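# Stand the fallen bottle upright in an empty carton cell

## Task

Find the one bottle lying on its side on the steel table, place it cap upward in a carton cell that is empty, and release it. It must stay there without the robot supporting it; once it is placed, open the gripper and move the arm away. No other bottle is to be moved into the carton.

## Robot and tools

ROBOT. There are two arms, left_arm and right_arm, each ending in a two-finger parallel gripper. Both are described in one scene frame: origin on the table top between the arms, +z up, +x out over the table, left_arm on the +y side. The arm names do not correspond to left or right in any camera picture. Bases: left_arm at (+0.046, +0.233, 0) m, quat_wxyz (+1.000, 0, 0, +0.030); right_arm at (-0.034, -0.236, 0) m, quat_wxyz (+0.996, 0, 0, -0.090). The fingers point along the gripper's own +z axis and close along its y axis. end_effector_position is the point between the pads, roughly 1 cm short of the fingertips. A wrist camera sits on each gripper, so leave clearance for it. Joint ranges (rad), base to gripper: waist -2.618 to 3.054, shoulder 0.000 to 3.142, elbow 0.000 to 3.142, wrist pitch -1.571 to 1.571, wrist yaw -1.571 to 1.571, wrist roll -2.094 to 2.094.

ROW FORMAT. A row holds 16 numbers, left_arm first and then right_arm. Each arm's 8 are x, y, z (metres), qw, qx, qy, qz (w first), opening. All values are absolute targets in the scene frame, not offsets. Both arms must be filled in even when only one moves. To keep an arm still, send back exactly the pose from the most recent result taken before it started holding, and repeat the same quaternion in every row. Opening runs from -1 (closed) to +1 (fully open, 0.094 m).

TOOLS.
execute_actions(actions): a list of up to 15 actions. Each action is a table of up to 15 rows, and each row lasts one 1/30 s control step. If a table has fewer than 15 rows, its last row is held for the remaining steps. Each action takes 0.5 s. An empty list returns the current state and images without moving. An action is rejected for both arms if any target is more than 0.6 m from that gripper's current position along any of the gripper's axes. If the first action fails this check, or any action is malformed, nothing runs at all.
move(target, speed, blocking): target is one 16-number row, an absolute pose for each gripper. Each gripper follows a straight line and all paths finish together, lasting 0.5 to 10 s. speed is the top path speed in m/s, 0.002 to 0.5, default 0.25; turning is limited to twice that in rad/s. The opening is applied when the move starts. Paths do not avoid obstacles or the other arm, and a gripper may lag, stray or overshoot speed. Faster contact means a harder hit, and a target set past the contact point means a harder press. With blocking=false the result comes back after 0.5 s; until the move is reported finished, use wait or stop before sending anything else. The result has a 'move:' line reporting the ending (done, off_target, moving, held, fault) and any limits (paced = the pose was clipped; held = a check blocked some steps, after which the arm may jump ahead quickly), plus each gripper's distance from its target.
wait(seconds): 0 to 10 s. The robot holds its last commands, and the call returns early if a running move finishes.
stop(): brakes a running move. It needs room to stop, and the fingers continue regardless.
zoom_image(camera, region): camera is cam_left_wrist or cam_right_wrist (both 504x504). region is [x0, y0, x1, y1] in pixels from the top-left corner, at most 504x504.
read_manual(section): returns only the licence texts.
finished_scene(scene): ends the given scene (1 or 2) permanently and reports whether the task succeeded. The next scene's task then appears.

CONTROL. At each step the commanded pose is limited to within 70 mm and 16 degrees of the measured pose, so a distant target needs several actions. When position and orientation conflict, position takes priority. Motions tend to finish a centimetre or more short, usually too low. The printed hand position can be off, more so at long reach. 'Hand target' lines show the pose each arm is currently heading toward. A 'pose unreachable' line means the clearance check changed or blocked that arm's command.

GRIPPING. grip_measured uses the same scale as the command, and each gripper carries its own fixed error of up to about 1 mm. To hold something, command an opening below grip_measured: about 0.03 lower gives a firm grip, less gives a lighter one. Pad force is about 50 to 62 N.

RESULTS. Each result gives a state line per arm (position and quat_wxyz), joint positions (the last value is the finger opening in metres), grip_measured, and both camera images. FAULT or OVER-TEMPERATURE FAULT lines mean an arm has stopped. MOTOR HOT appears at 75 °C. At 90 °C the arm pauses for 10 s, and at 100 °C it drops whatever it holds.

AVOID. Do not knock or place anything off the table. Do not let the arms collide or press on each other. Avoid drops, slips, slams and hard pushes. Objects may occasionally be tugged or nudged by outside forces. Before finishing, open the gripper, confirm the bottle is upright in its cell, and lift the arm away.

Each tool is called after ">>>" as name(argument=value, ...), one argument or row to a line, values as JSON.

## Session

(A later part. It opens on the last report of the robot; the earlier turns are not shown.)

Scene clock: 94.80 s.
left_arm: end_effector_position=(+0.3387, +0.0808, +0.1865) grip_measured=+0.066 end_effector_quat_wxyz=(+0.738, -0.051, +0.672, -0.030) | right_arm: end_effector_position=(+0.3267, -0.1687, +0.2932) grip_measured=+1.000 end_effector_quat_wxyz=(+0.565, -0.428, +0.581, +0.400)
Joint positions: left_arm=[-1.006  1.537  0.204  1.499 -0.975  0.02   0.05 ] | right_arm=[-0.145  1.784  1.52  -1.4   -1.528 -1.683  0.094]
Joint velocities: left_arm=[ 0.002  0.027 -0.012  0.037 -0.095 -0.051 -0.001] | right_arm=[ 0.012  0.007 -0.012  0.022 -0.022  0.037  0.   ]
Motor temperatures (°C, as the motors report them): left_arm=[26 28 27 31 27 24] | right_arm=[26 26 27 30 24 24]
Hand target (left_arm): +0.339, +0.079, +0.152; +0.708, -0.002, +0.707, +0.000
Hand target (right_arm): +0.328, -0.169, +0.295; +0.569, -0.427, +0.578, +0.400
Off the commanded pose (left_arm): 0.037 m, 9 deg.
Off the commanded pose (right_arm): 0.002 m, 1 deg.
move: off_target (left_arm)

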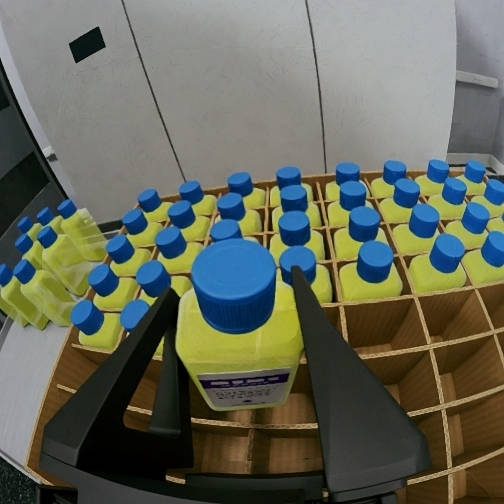

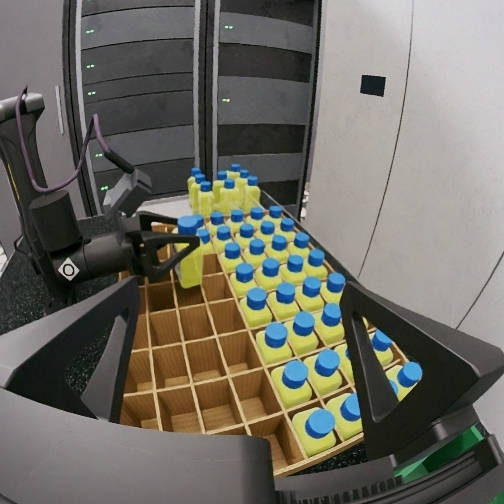

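>>> move(
  target=[0.343,0.05,0.23,0.707,0,0.707,0,0.0, 0.328,-0.169,0.295,0.569,-0.427,0.578,0.4,1],
  speed=0.08,
)

>>> move(
  target=[0.343,-0.033,0.21,0.707,0,0.707,0,0.0, 0.328,-0.169,0.295,0.569,-0.427,0.578,0.4,1],
  speed=0.08,
)

Scene clock: 99.63 s.
left_arm: end_effector_position=(+0.3438, +0.0531, +0.2038) grip_measured=+0.066 end_effector_quat_wxyz=(+0.691, +0.028, +0.722, +0.027) | right_arm: end_effector_position=(+0.3267, -0.1687, +0.2926) grip_measured=+1.000 end_effector_quat_wxyz=(+0.564, -0.429, +0.582, +0.399)
Joint positions: left_arm=[-1.047  1.294  0.39   0.825 -0.985  0.012  0.05 ] | right_arm=[-0.145  1.784  1.52  -1.4   -1.525 -1.683  0.094]
Joint velocities: left_arm=[-0.002 -0.002 -0.002 -0.037 -0.022 -0.037  0.   ] | right_arm=[ 0.012 -0.002 -0.012  0.037  0.007  0.081  0.   ]
Motor temperatures (°C, as the motors report them): left_arm=[26 28 27 30 27 24] | right_arm=[26 27 27 30 24 24]
Hand target (left_arm): +0.343, +0.050, +0.228; +0.707, +0.001, +0.707, -0.001
Hand target (right_arm): +0.328, -0.169, +0.295; +0.569, -0.427, +0.578, +0.400
Off the commanded pose (left_arm): 0.026 m, 5 deg.
Off the commanded pose (right_arm): 0.003 m, 1 deg.
move: off_target (left_arm)

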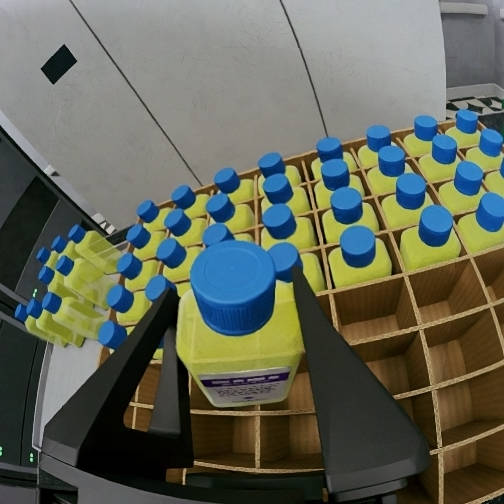

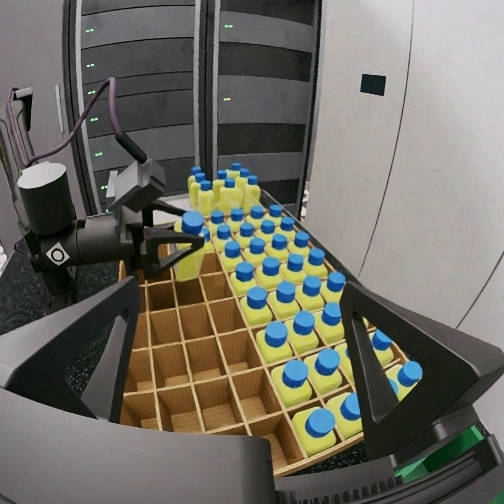

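Scene clock: 101.27 s.
left_arm: end_effector_position=(+0.3429, -0.0265, +0.1943) grip_measured=+0.066 end_effector_quat_wxyz=(+0.697, +0.024, +0.716, +0.020) | right_arm: end_effector_position=(+0.3266, -0.1688, +0.2921) grip_measured=+1.000 end_effector_quat_wxyz=(+0.563, -0.430, +0.583, +0.398)
Joint positions: left_arm=[-1.203  1.633  0.609  0.958 -1.138  0.002  0.05 ] | right_arm=[-0.145  1.784  1.52  -1.4   -1.522 -1.683  0.094]
Joint velocities: left_arm=[ 0.022 -0.012  0.012  0.007 -0.066 -0.007 -0.   ] | right_arm=[-0.007  0.007 -0.012  0.007  0.037 -0.051  0.   ]
Motor temperatures (°C, as the motors report them): left_arm=[26 28 27 31 27 24] | right_arm=[26 27 27 30 24 24]
Hand target (left_arm): +0.343, -0.032, +0.210; +0.708, +0.001, +0.706, +0.001
Hand target (right_arm): +0.328, -0.169, +0.295; +0.569, -0.427, +0.578, +0.400
Off the commanded pose (left_arm): 0.017 m, 4 deg.
Off the commanded pose (right_arm): 0.003 m, 1 deg.
move: off_target (left_arm)

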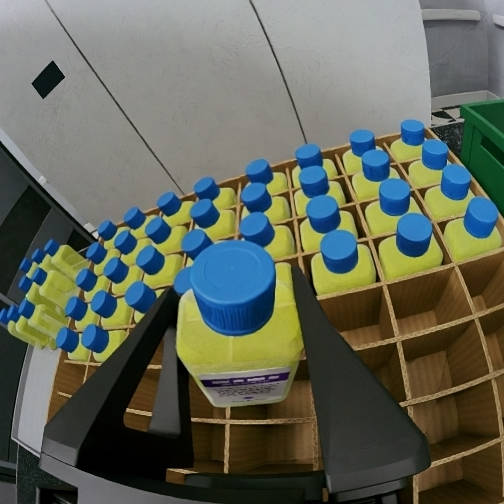

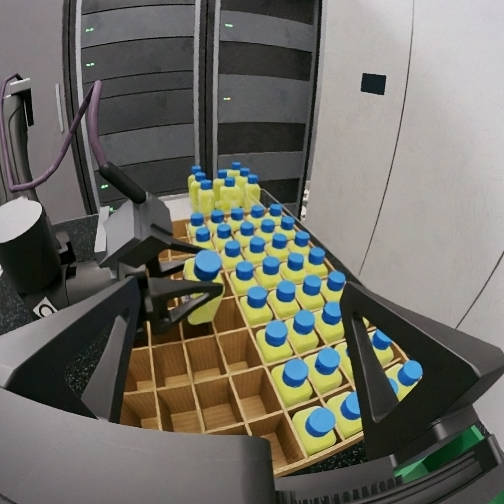

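>>> move(
  target=[0.343,-0.042,0.21,0.707,-0.025,0.707,-0.025,0.0, 0.328,-0.169,0.295,0.569,-0.427,0.578,0.4,1],
  speed=0.04,
)

>>> zoom_image(
  camera="cam_right_wrist",
  region=[100,220,300,380],
)

Scene clock: 107.07 s.
left_arm: end_effector_position=(+0.3435, -0.0353, +0.1945) grip_measured=+0.066 end_effector_quat_wxyz=(+0.697, +0.002, +0.717, +0.000) | right_arm: end_effector_position=(+0.3265, -0.1688, +0.2915) grip_measured=+1.000 end_effector_quat_wxyz=(+0.562, -0.430, +0.584, +0.398)
Joint positions: left_arm=[-1.214  1.662  0.643  0.951 -1.151 -0.059  0.05 ] | right_arm=[-0.145  1.784  1.52  -1.4   -1.519 -1.683  0.094]
Joint velocities: left_arm=[-0.007  0.027  0.002  0.051 -0.037 -0.007  0.001] | right_arm=[-0.012  0.012 -0.012  0.037 -0.022 -0.095  0.   ]
Motor temperatures (°C, as the motors report them): left_arm=[26 28 27 31 27 24] | right_arm=[26 27 27 29 24 24]
Hand target (left_arm): +0.343, -0.042, +0.210; +0.706, -0.025, +0.707, -0.025
Hand target (right_arm): +0.328, -0.169, +0.295; +0.569, -0.427, +0.578, +0.400
Off the commanded pose (left_arm): 0.017 m, 5 deg.
Off the commanded pose (right_arm): 0.004 m, 1 deg.
move: off_target (left_arm)

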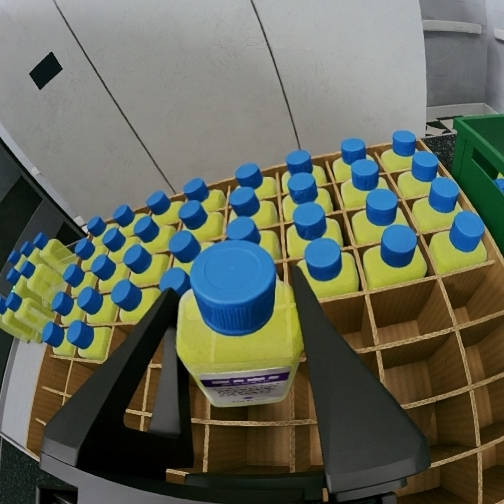

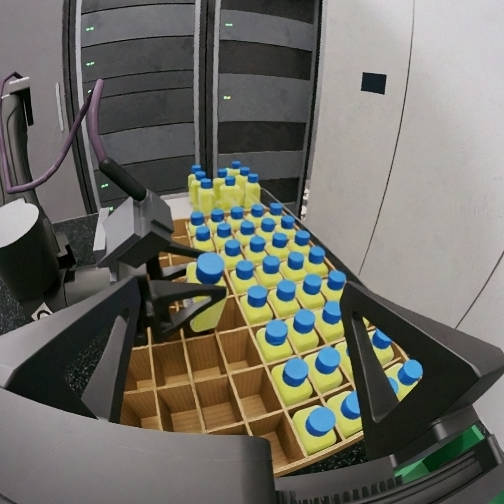

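Region (100, 220, 300, 380) of cam_right_wrist's 504x504 image, scaled by 2.520, with more detail than that image has; it fills the top 403 rows of this view, and the rest is white.

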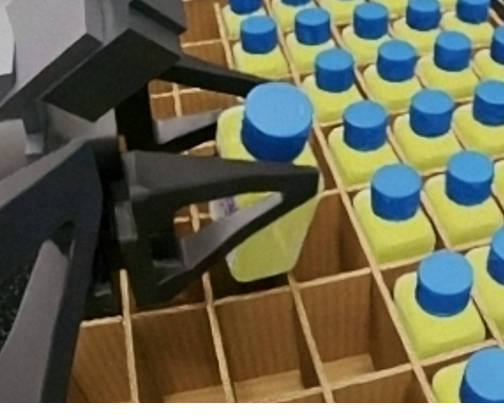

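Slightly too far +x; back 8 mm and lower.

>>> move(
  target=[0.335,-0.042,0.21,0.707,-0.025,0.707,-0.025,0.0, 0.328,-0.169,0.295,0.569,-0.427,0.578,0.4,1],
  speed=0.03,
)

>>> move(
  target=[0.335,-0.042,0.155,0.707,-0.025,0.707,-0.025,0.0, 0.328,-0.169,0.295,0.569,-0.427,0.578,0.4,1],
  speed=0.03,
)

Scene clock: 111.30 s.
left_arm: end_effector_position=(+0.3368, -0.0384, +0.1942) grip_measured=+0.066 end_effector_quat_wxyz=(+0.697, +0.004, +0.717, +0.001) | right_arm: end_effector_position=(+0.3265, -0.1688, +0.2911) grip_measured=+1.000 end_effector_quat_wxyz=(+0.561, -0.431, +0.584, +0.397)
Joint positions: left_arm=[-1.239  1.662  0.643  0.947 -1.174 -0.061  0.05 ] | right_arm=[-0.145  1.784  1.52  -1.4   -1.516 -1.683  0.094]
Joint velocities: left_arm=[-0.022  0.002 -0.012  0.066  0.007 -0.037  0.   ] | right_arm=[ 0.012 -0.002 -0.012  0.037 -0.022  0.022  0.   ]
Motor temperatures (°C, as the motors report them): left_arm=[26 28 27 31 27 24] | right_arm=[26 27 27 29 24 24]
Hand target (left_arm): +0.335, -0.042, +0.210; +0.706, -0.025, +0.707, -0.025
Hand target (right_arm): +0.328, -0.169, +0.295; +0.569, -0.427, +0.578, +0.400
Off the commanded pose (left_arm): 0.016 m, 5 deg.
Off the commanded pose (right_arm): 0.004 m, 1 deg.
move: off_target (left_arm)

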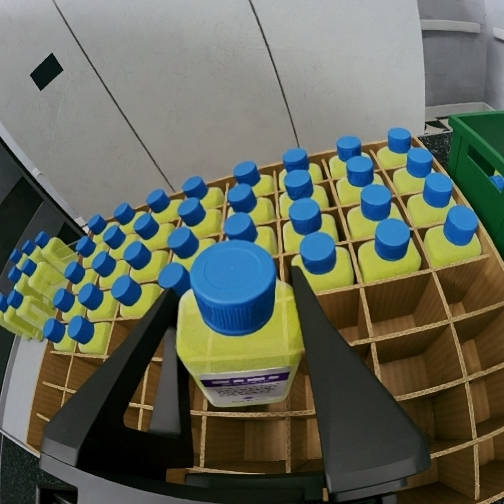

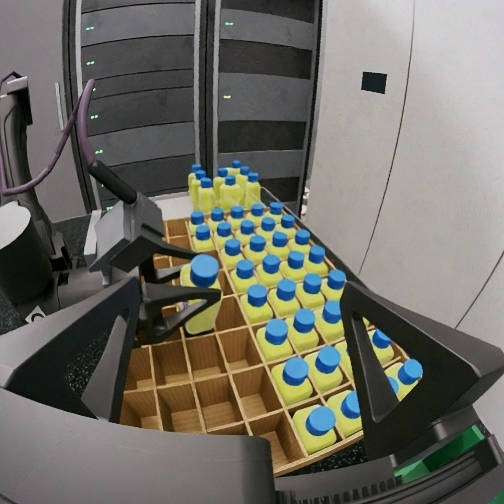

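Scene clock: 113.07 s.
left_arm: end_effector_position=(+0.3365, -0.0201, +0.1803) grip_measured=+0.066 end_effector_quat_wxyz=(+0.718, -0.089, +0.690, -0.013) | right_arm: end_effector_position=(+0.3264, -0.1688, +0.2906) grip_measured=+1.000 end_effector_quat_wxyz=(+0.560, -0.431, +0.585, +0.397)
Joint positions: left_arm=[-1.239  1.813  0.602  1.324 -1.287 -0.038  0.05 ] | right_arm=[-0.145  1.784  1.52  -1.4   -1.513 -1.683  0.094]
Joint velocities: left_arm=[-0.002  0.012 -0.022  0.066  0.007  0.051 -0.   ] | right_arm=[-0.002  0.022  0.017 -0.007 -0.051 -0.037  0.   ]
Motor temperatures (°C, as the motors report them): left_arm=[26 28 27 31 27 24] | right_arm=[26 27 27 29 24 24]
Hand target (left_arm): +0.332, -0.039, +0.156; +0.707, -0.026, +0.706, -0.024
Hand target (right_arm): +0.328, -0.169, +0.295; +0.569, -0.427, +0.578, +0.400
Off the commanded pose (left_arm): 0.034 m, 8 deg.
Off the commanded pose (right_arm): 0.005 m, 1 deg.
move: off_target (left_arm)

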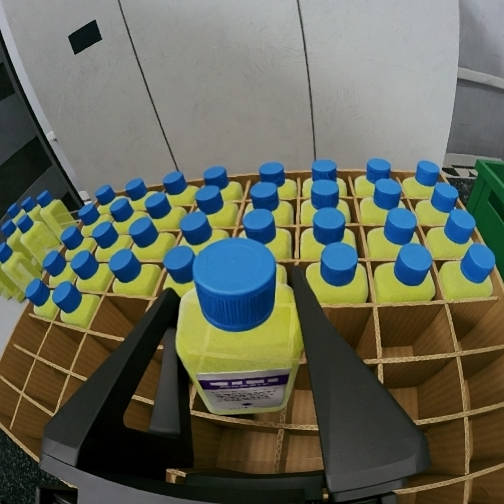

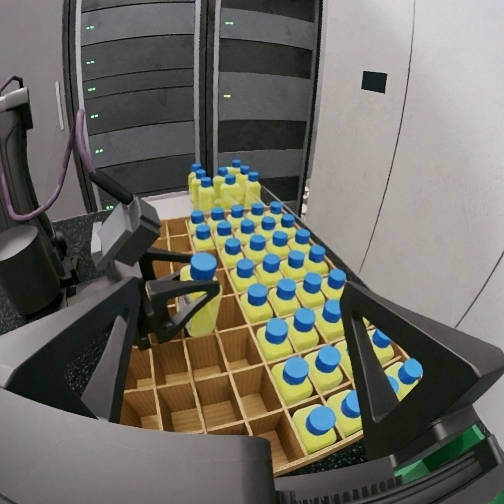

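>>> move(
  target=[0.335,-0.033,0.21,0.707,-0.025,0.707,-0.025,0.0, 0.328,-0.169,0.295,0.569,-0.427,0.578,0.4,1],
  speed=0.03,
)

>>> move(
  target=[0.335,-0.033,0.175,0.707,-0.025,0.707,-0.025,0.0, 0.328,-0.169,0.295,0.569,-0.427,0.578,0.4,1],
  speed=0.02,
)

Scene clock: 118.10 s.
left_arm: end_effector_position=(+0.3339, -0.0305, +0.1889) grip_measured=+0.066 end_effector_quat_wxyz=(+0.699, -0.000, +0.715, +0.001) | right_arm: end_effector_position=(+0.3264, -0.1688, +0.2901) grip_measured=+1.000 end_effector_quat_wxyz=(+0.559, -0.432, +0.586, +0.396)
Joint positions: left_arm=[-1.239  1.66   0.602  0.996 -1.18  -0.057  0.05 ] | right_arm=[-0.145  1.784  1.52  -1.4   -1.511 -1.683  0.094]
Joint velocities: left_arm=[-0.017  0.022 -0.012  0.066  0.066 -0.007 -0.001] | right_arm=[ 0.002 -0.007 -0.007 -0.037 -0.037 -0.007  0.   ]
Motor temperatures (°C, as the motors report them): left_arm=[26 28 27 31 27 24] | right_arm=[26 28 27 29 24 24]
Hand target (left_arm): +0.335, -0.033, +0.208; +0.707, -0.025, +0.706, -0.026
Hand target (right_arm): +0.328, -0.169, +0.295; +0.569, -0.427, +0.578, +0.400
Off the commanded pose (left_arm): 0.021 m, 4 deg.
Off the commanded pose (right_arm): 0.005 m, 2 deg.
move: off_target (left_arm)

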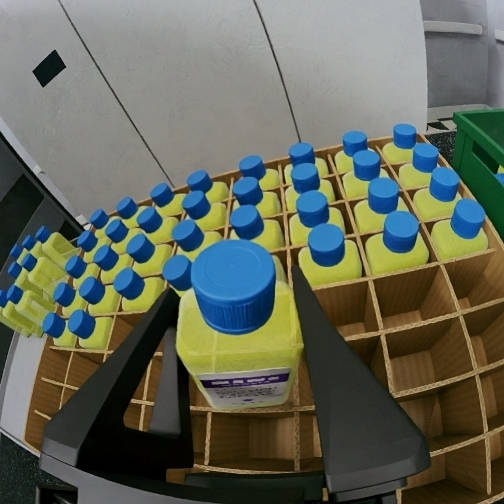

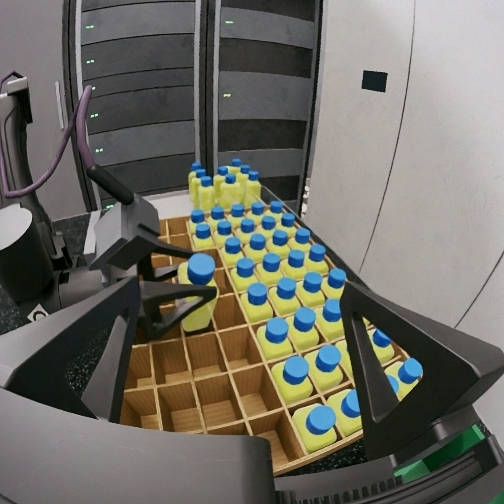

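Scene clock: 120.20 s.
left_arm: end_effector_position=(+0.3348, -0.0287, +0.1726) grip_measured=+0.066 end_effector_quat_wxyz=(+0.702, -0.016, +0.712, +0.001) | right_arm: end_effector_position=(+0.3264, -0.1688, +0.2901) grip_measured=+1.000 end_effector_quat_wxyz=(+0.559, -0.432, +0.586, +0.396)
Joint positions: left_arm=[-1.239  1.743  0.584  1.117 -1.202 -0.059  0.05 ] | right_arm=[-0.145  1.784  1.52  -1.4   -1.51  -1.683  0.094]
Joint velocities: left_arm=[-0.002  0.012 -0.007 -0.007 -0.037  0.022 -0.001] | right_arm=[ 0.012 -0.007 -0.012  0.007  0.051  0.037  0.   ]
Motor temperatures (°C, as the motors report them): left_arm=[26 28 27 31 27 24] | right_arm=[26 28 27 29 24 24]
Hand target (left_arm): +0.335, -0.033, +0.176; +0.706, -0.025, +0.708, -0.024
Hand target (right_arm): +0.328, -0.169, +0.295; +0.569, -0.427, +0.578, +0.400
Off the commanded pose (left_arm): 0.005 m, 3 deg.
Off the commanded pose (right_arm): 0.005 m, 2 deg.
move: off_target (left_arm)

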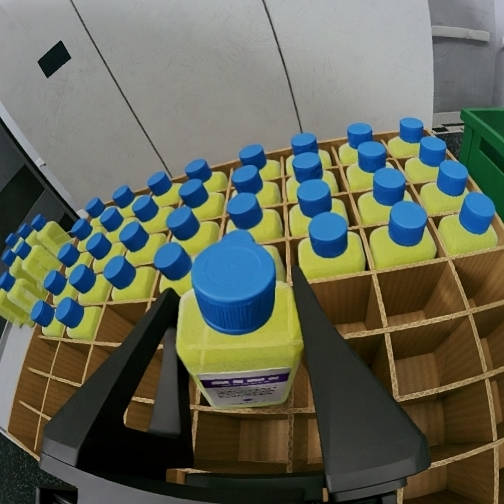

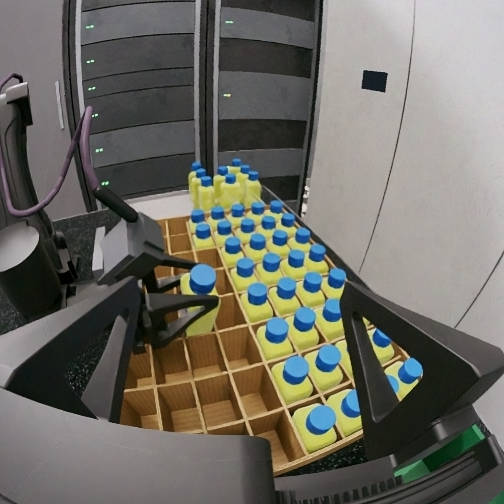

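Entering.

>>> move(
  target=[0.335,-0.028,0.145,0.707,-0.015,0.707,-0.015,0.0, 0.328,-0.169,0.295,0.569,-0.427,0.578,0.4,1],
  speed=0.02,
)

>>> move(
  target=[0.335,-0.028,0.15,0.707,-0.015,0.707,-0.015,0.5, 0.328,-0.169,0.295,0.569,-0.427,0.578,0.4,1],
  speed=0.02,
)

>>> move(
  target=[0.3,0.0,0.25,0.707,-0.015,0.707,-0.015,0.5, 0.328,-0.169,0.295,0.569,-0.427,0.578,0.4,1],
  speed=0.1,
)

Scene clock: 124.47 s.
left_arm: end_effector_position=(+0.3330, -0.0207, +0.1588) grip_measured=+0.066 end_effector_quat_wxyz=(+0.713, -0.040, +0.700, -0.007) | right_arm: end_effector_position=(+0.3264, -0.1688, +0.2901) grip_measured=+1.000 end_effector_quat_wxyz=(+0.559, -0.432, +0.586, +0.396)
Joint positions: left_arm=[-1.239  1.845  0.541  1.354 -1.225 -0.02   0.05 ] | right_arm=[-0.145  1.784  1.52  -1.4   -1.51  -1.683  0.094]
Joint velocities: left_arm=[ 0.007  0.012 -0.017  0.007  0.007  0.007  0.   ] | right_arm=[-0.002 -0.007 -0.002 -0.007 -0.007 -0.007  0.   ]
Motor temperatures (°C, as the motors report them): left_arm=[26 28 26 31 27 24] | right_arm=[26 28 27 29 24 24]
Hand target (left_arm): +0.334, -0.027, +0.146; +0.707, -0.015, +0.707, -0.014
Hand target (right_arm): +0.328, -0.169, +0.295; +0.569, -0.427, +0.578, +0.400
Off the commanded pose (left_arm): 0.016 m, 3 deg.
Off the commanded pose (right_arm): 0.005 m, 2 deg.
move: off_target (left_arm)

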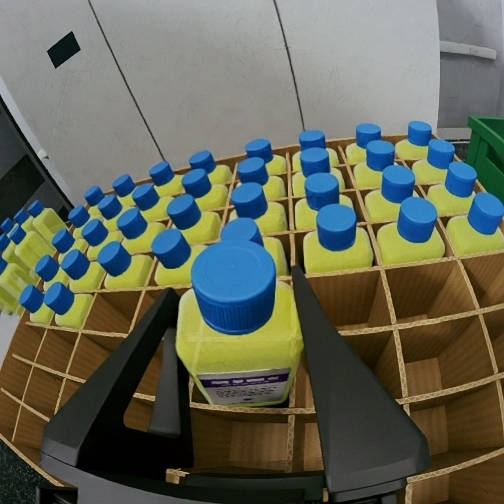

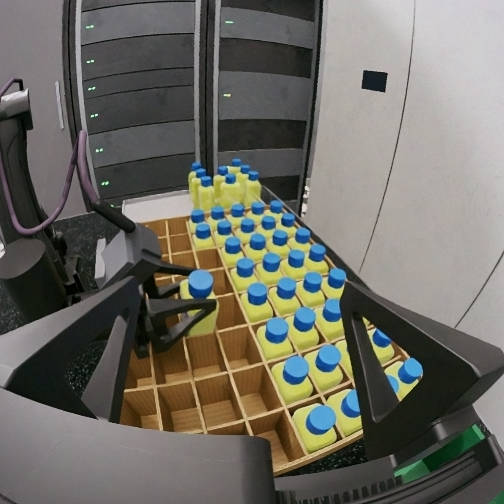

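Scene clock: 126.07 s.
left_arm: end_effector_position=(+0.3333, -0.0289, +0.1556) grip_measured=+0.498 end_effector_quat_wxyz=(+0.710, -0.018, +0.704, -0.018) | right_arm: end_effector_position=(+0.3264, -0.1688, +0.2901) grip_measured=+1.000 end_effector_quat_wxyz=(+0.559, -0.432, +0.586, +0.396)
Joint positions: left_arm=[-1.239  1.845  0.541  1.328 -1.179 -0.029  0.07 ] | right_arm=[-0.145  1.784  1.52  -1.4   -1.51  -1.683  0.094]
Joint velocities: left_arm=[-0.007 -0.022  0.002 -0.022  0.007 -0.022 -0.   ] | right_arm=[-0.002  0.007 -0.002 -0.051 -0.022  0.037  0.   ]
Motor temperatures (°C, as the motors report them): left_arm=[26 28 26 31 27 24] | right_arm=[26 28 27 29 24 24]
Hand target (left_arm): +0.335, -0.028, +0.150; +0.707, -0.015, +0.707, -0.015
Hand target (right_arm): +0.328, -0.169, +0.295; +0.569, -0.427, +0.578, +0.400
Off the commanded pose (left_arm): 0.006 m, 1 deg.
Off the commanded pose (right_arm): 0.005 m, 2 deg.
move: done

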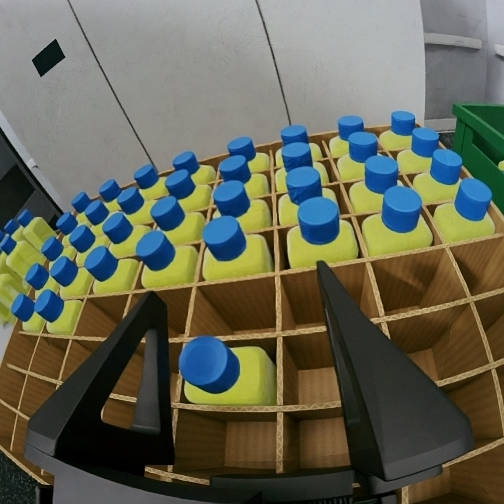

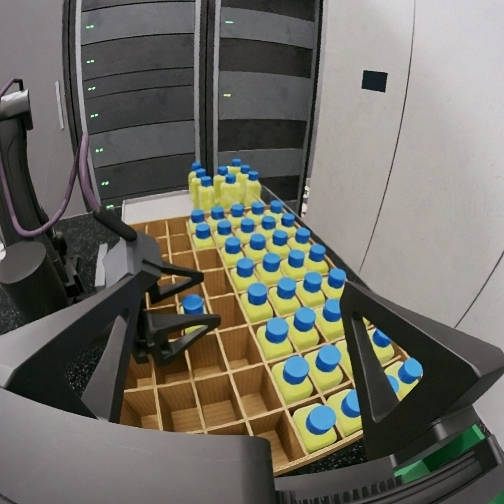

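Scene clock: 127.90 s.
left_arm: end_effector_position=(+0.3031, +0.0004, +0.2341) grip_measured=+0.498 end_effector_quat_wxyz=(+0.704, +0.003, +0.710, +0.005) | right_arm: end_effector_position=(+0.3264, -0.1688, +0.2901) grip_measured=+1.000 end_effector_quat_wxyz=(+0.559, -0.432, +0.586, +0.396)
Joint positions: left_arm=[-1.307  1.364  0.54   0.794 -1.249 -0.017  0.07 ] | right_arm=[-0.145  1.784  1.52  -1.4   -1.511 -1.683  0.094]
Joint velocities: left_arm=[ 0.002 -0.007  0.007 -0.066  0.037 -0.007 -0.   ] | right_arm=[-0.007  0.002  0.012 -0.007 -0.007 -0.007  0.   ]
Motor temperatures (°C, as the motors report them): left_arm=[26 28 26 31 27 24] | right_arm=[26 28 27 29 24 24]
Hand target (left_arm): +0.301, -0.002, +0.249; +0.708, -0.014, +0.706, -0.015
Hand target (right_arm): +0.328, -0.169, +0.295; +0.569, -0.427, +0.578, +0.400
Off the commanded pose (left_arm): 0.016 m, 3 deg.
Off the commanded pose (right_arm): 0.005 m, 2 deg.
move: off_target (left_arm)

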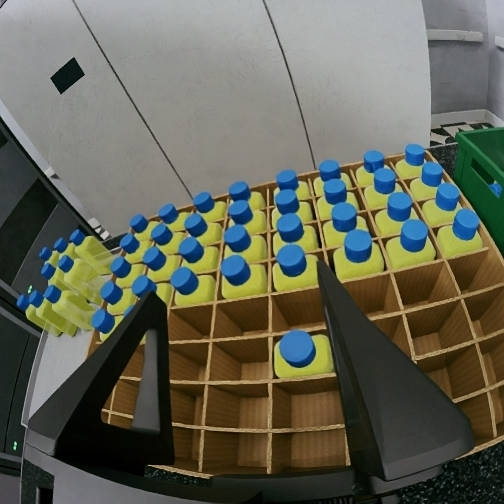

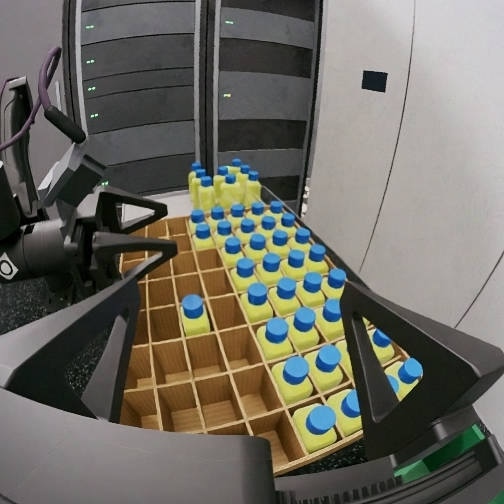

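>>> finished_scene(
  scene=1,
)

The scene is finished: the task was done.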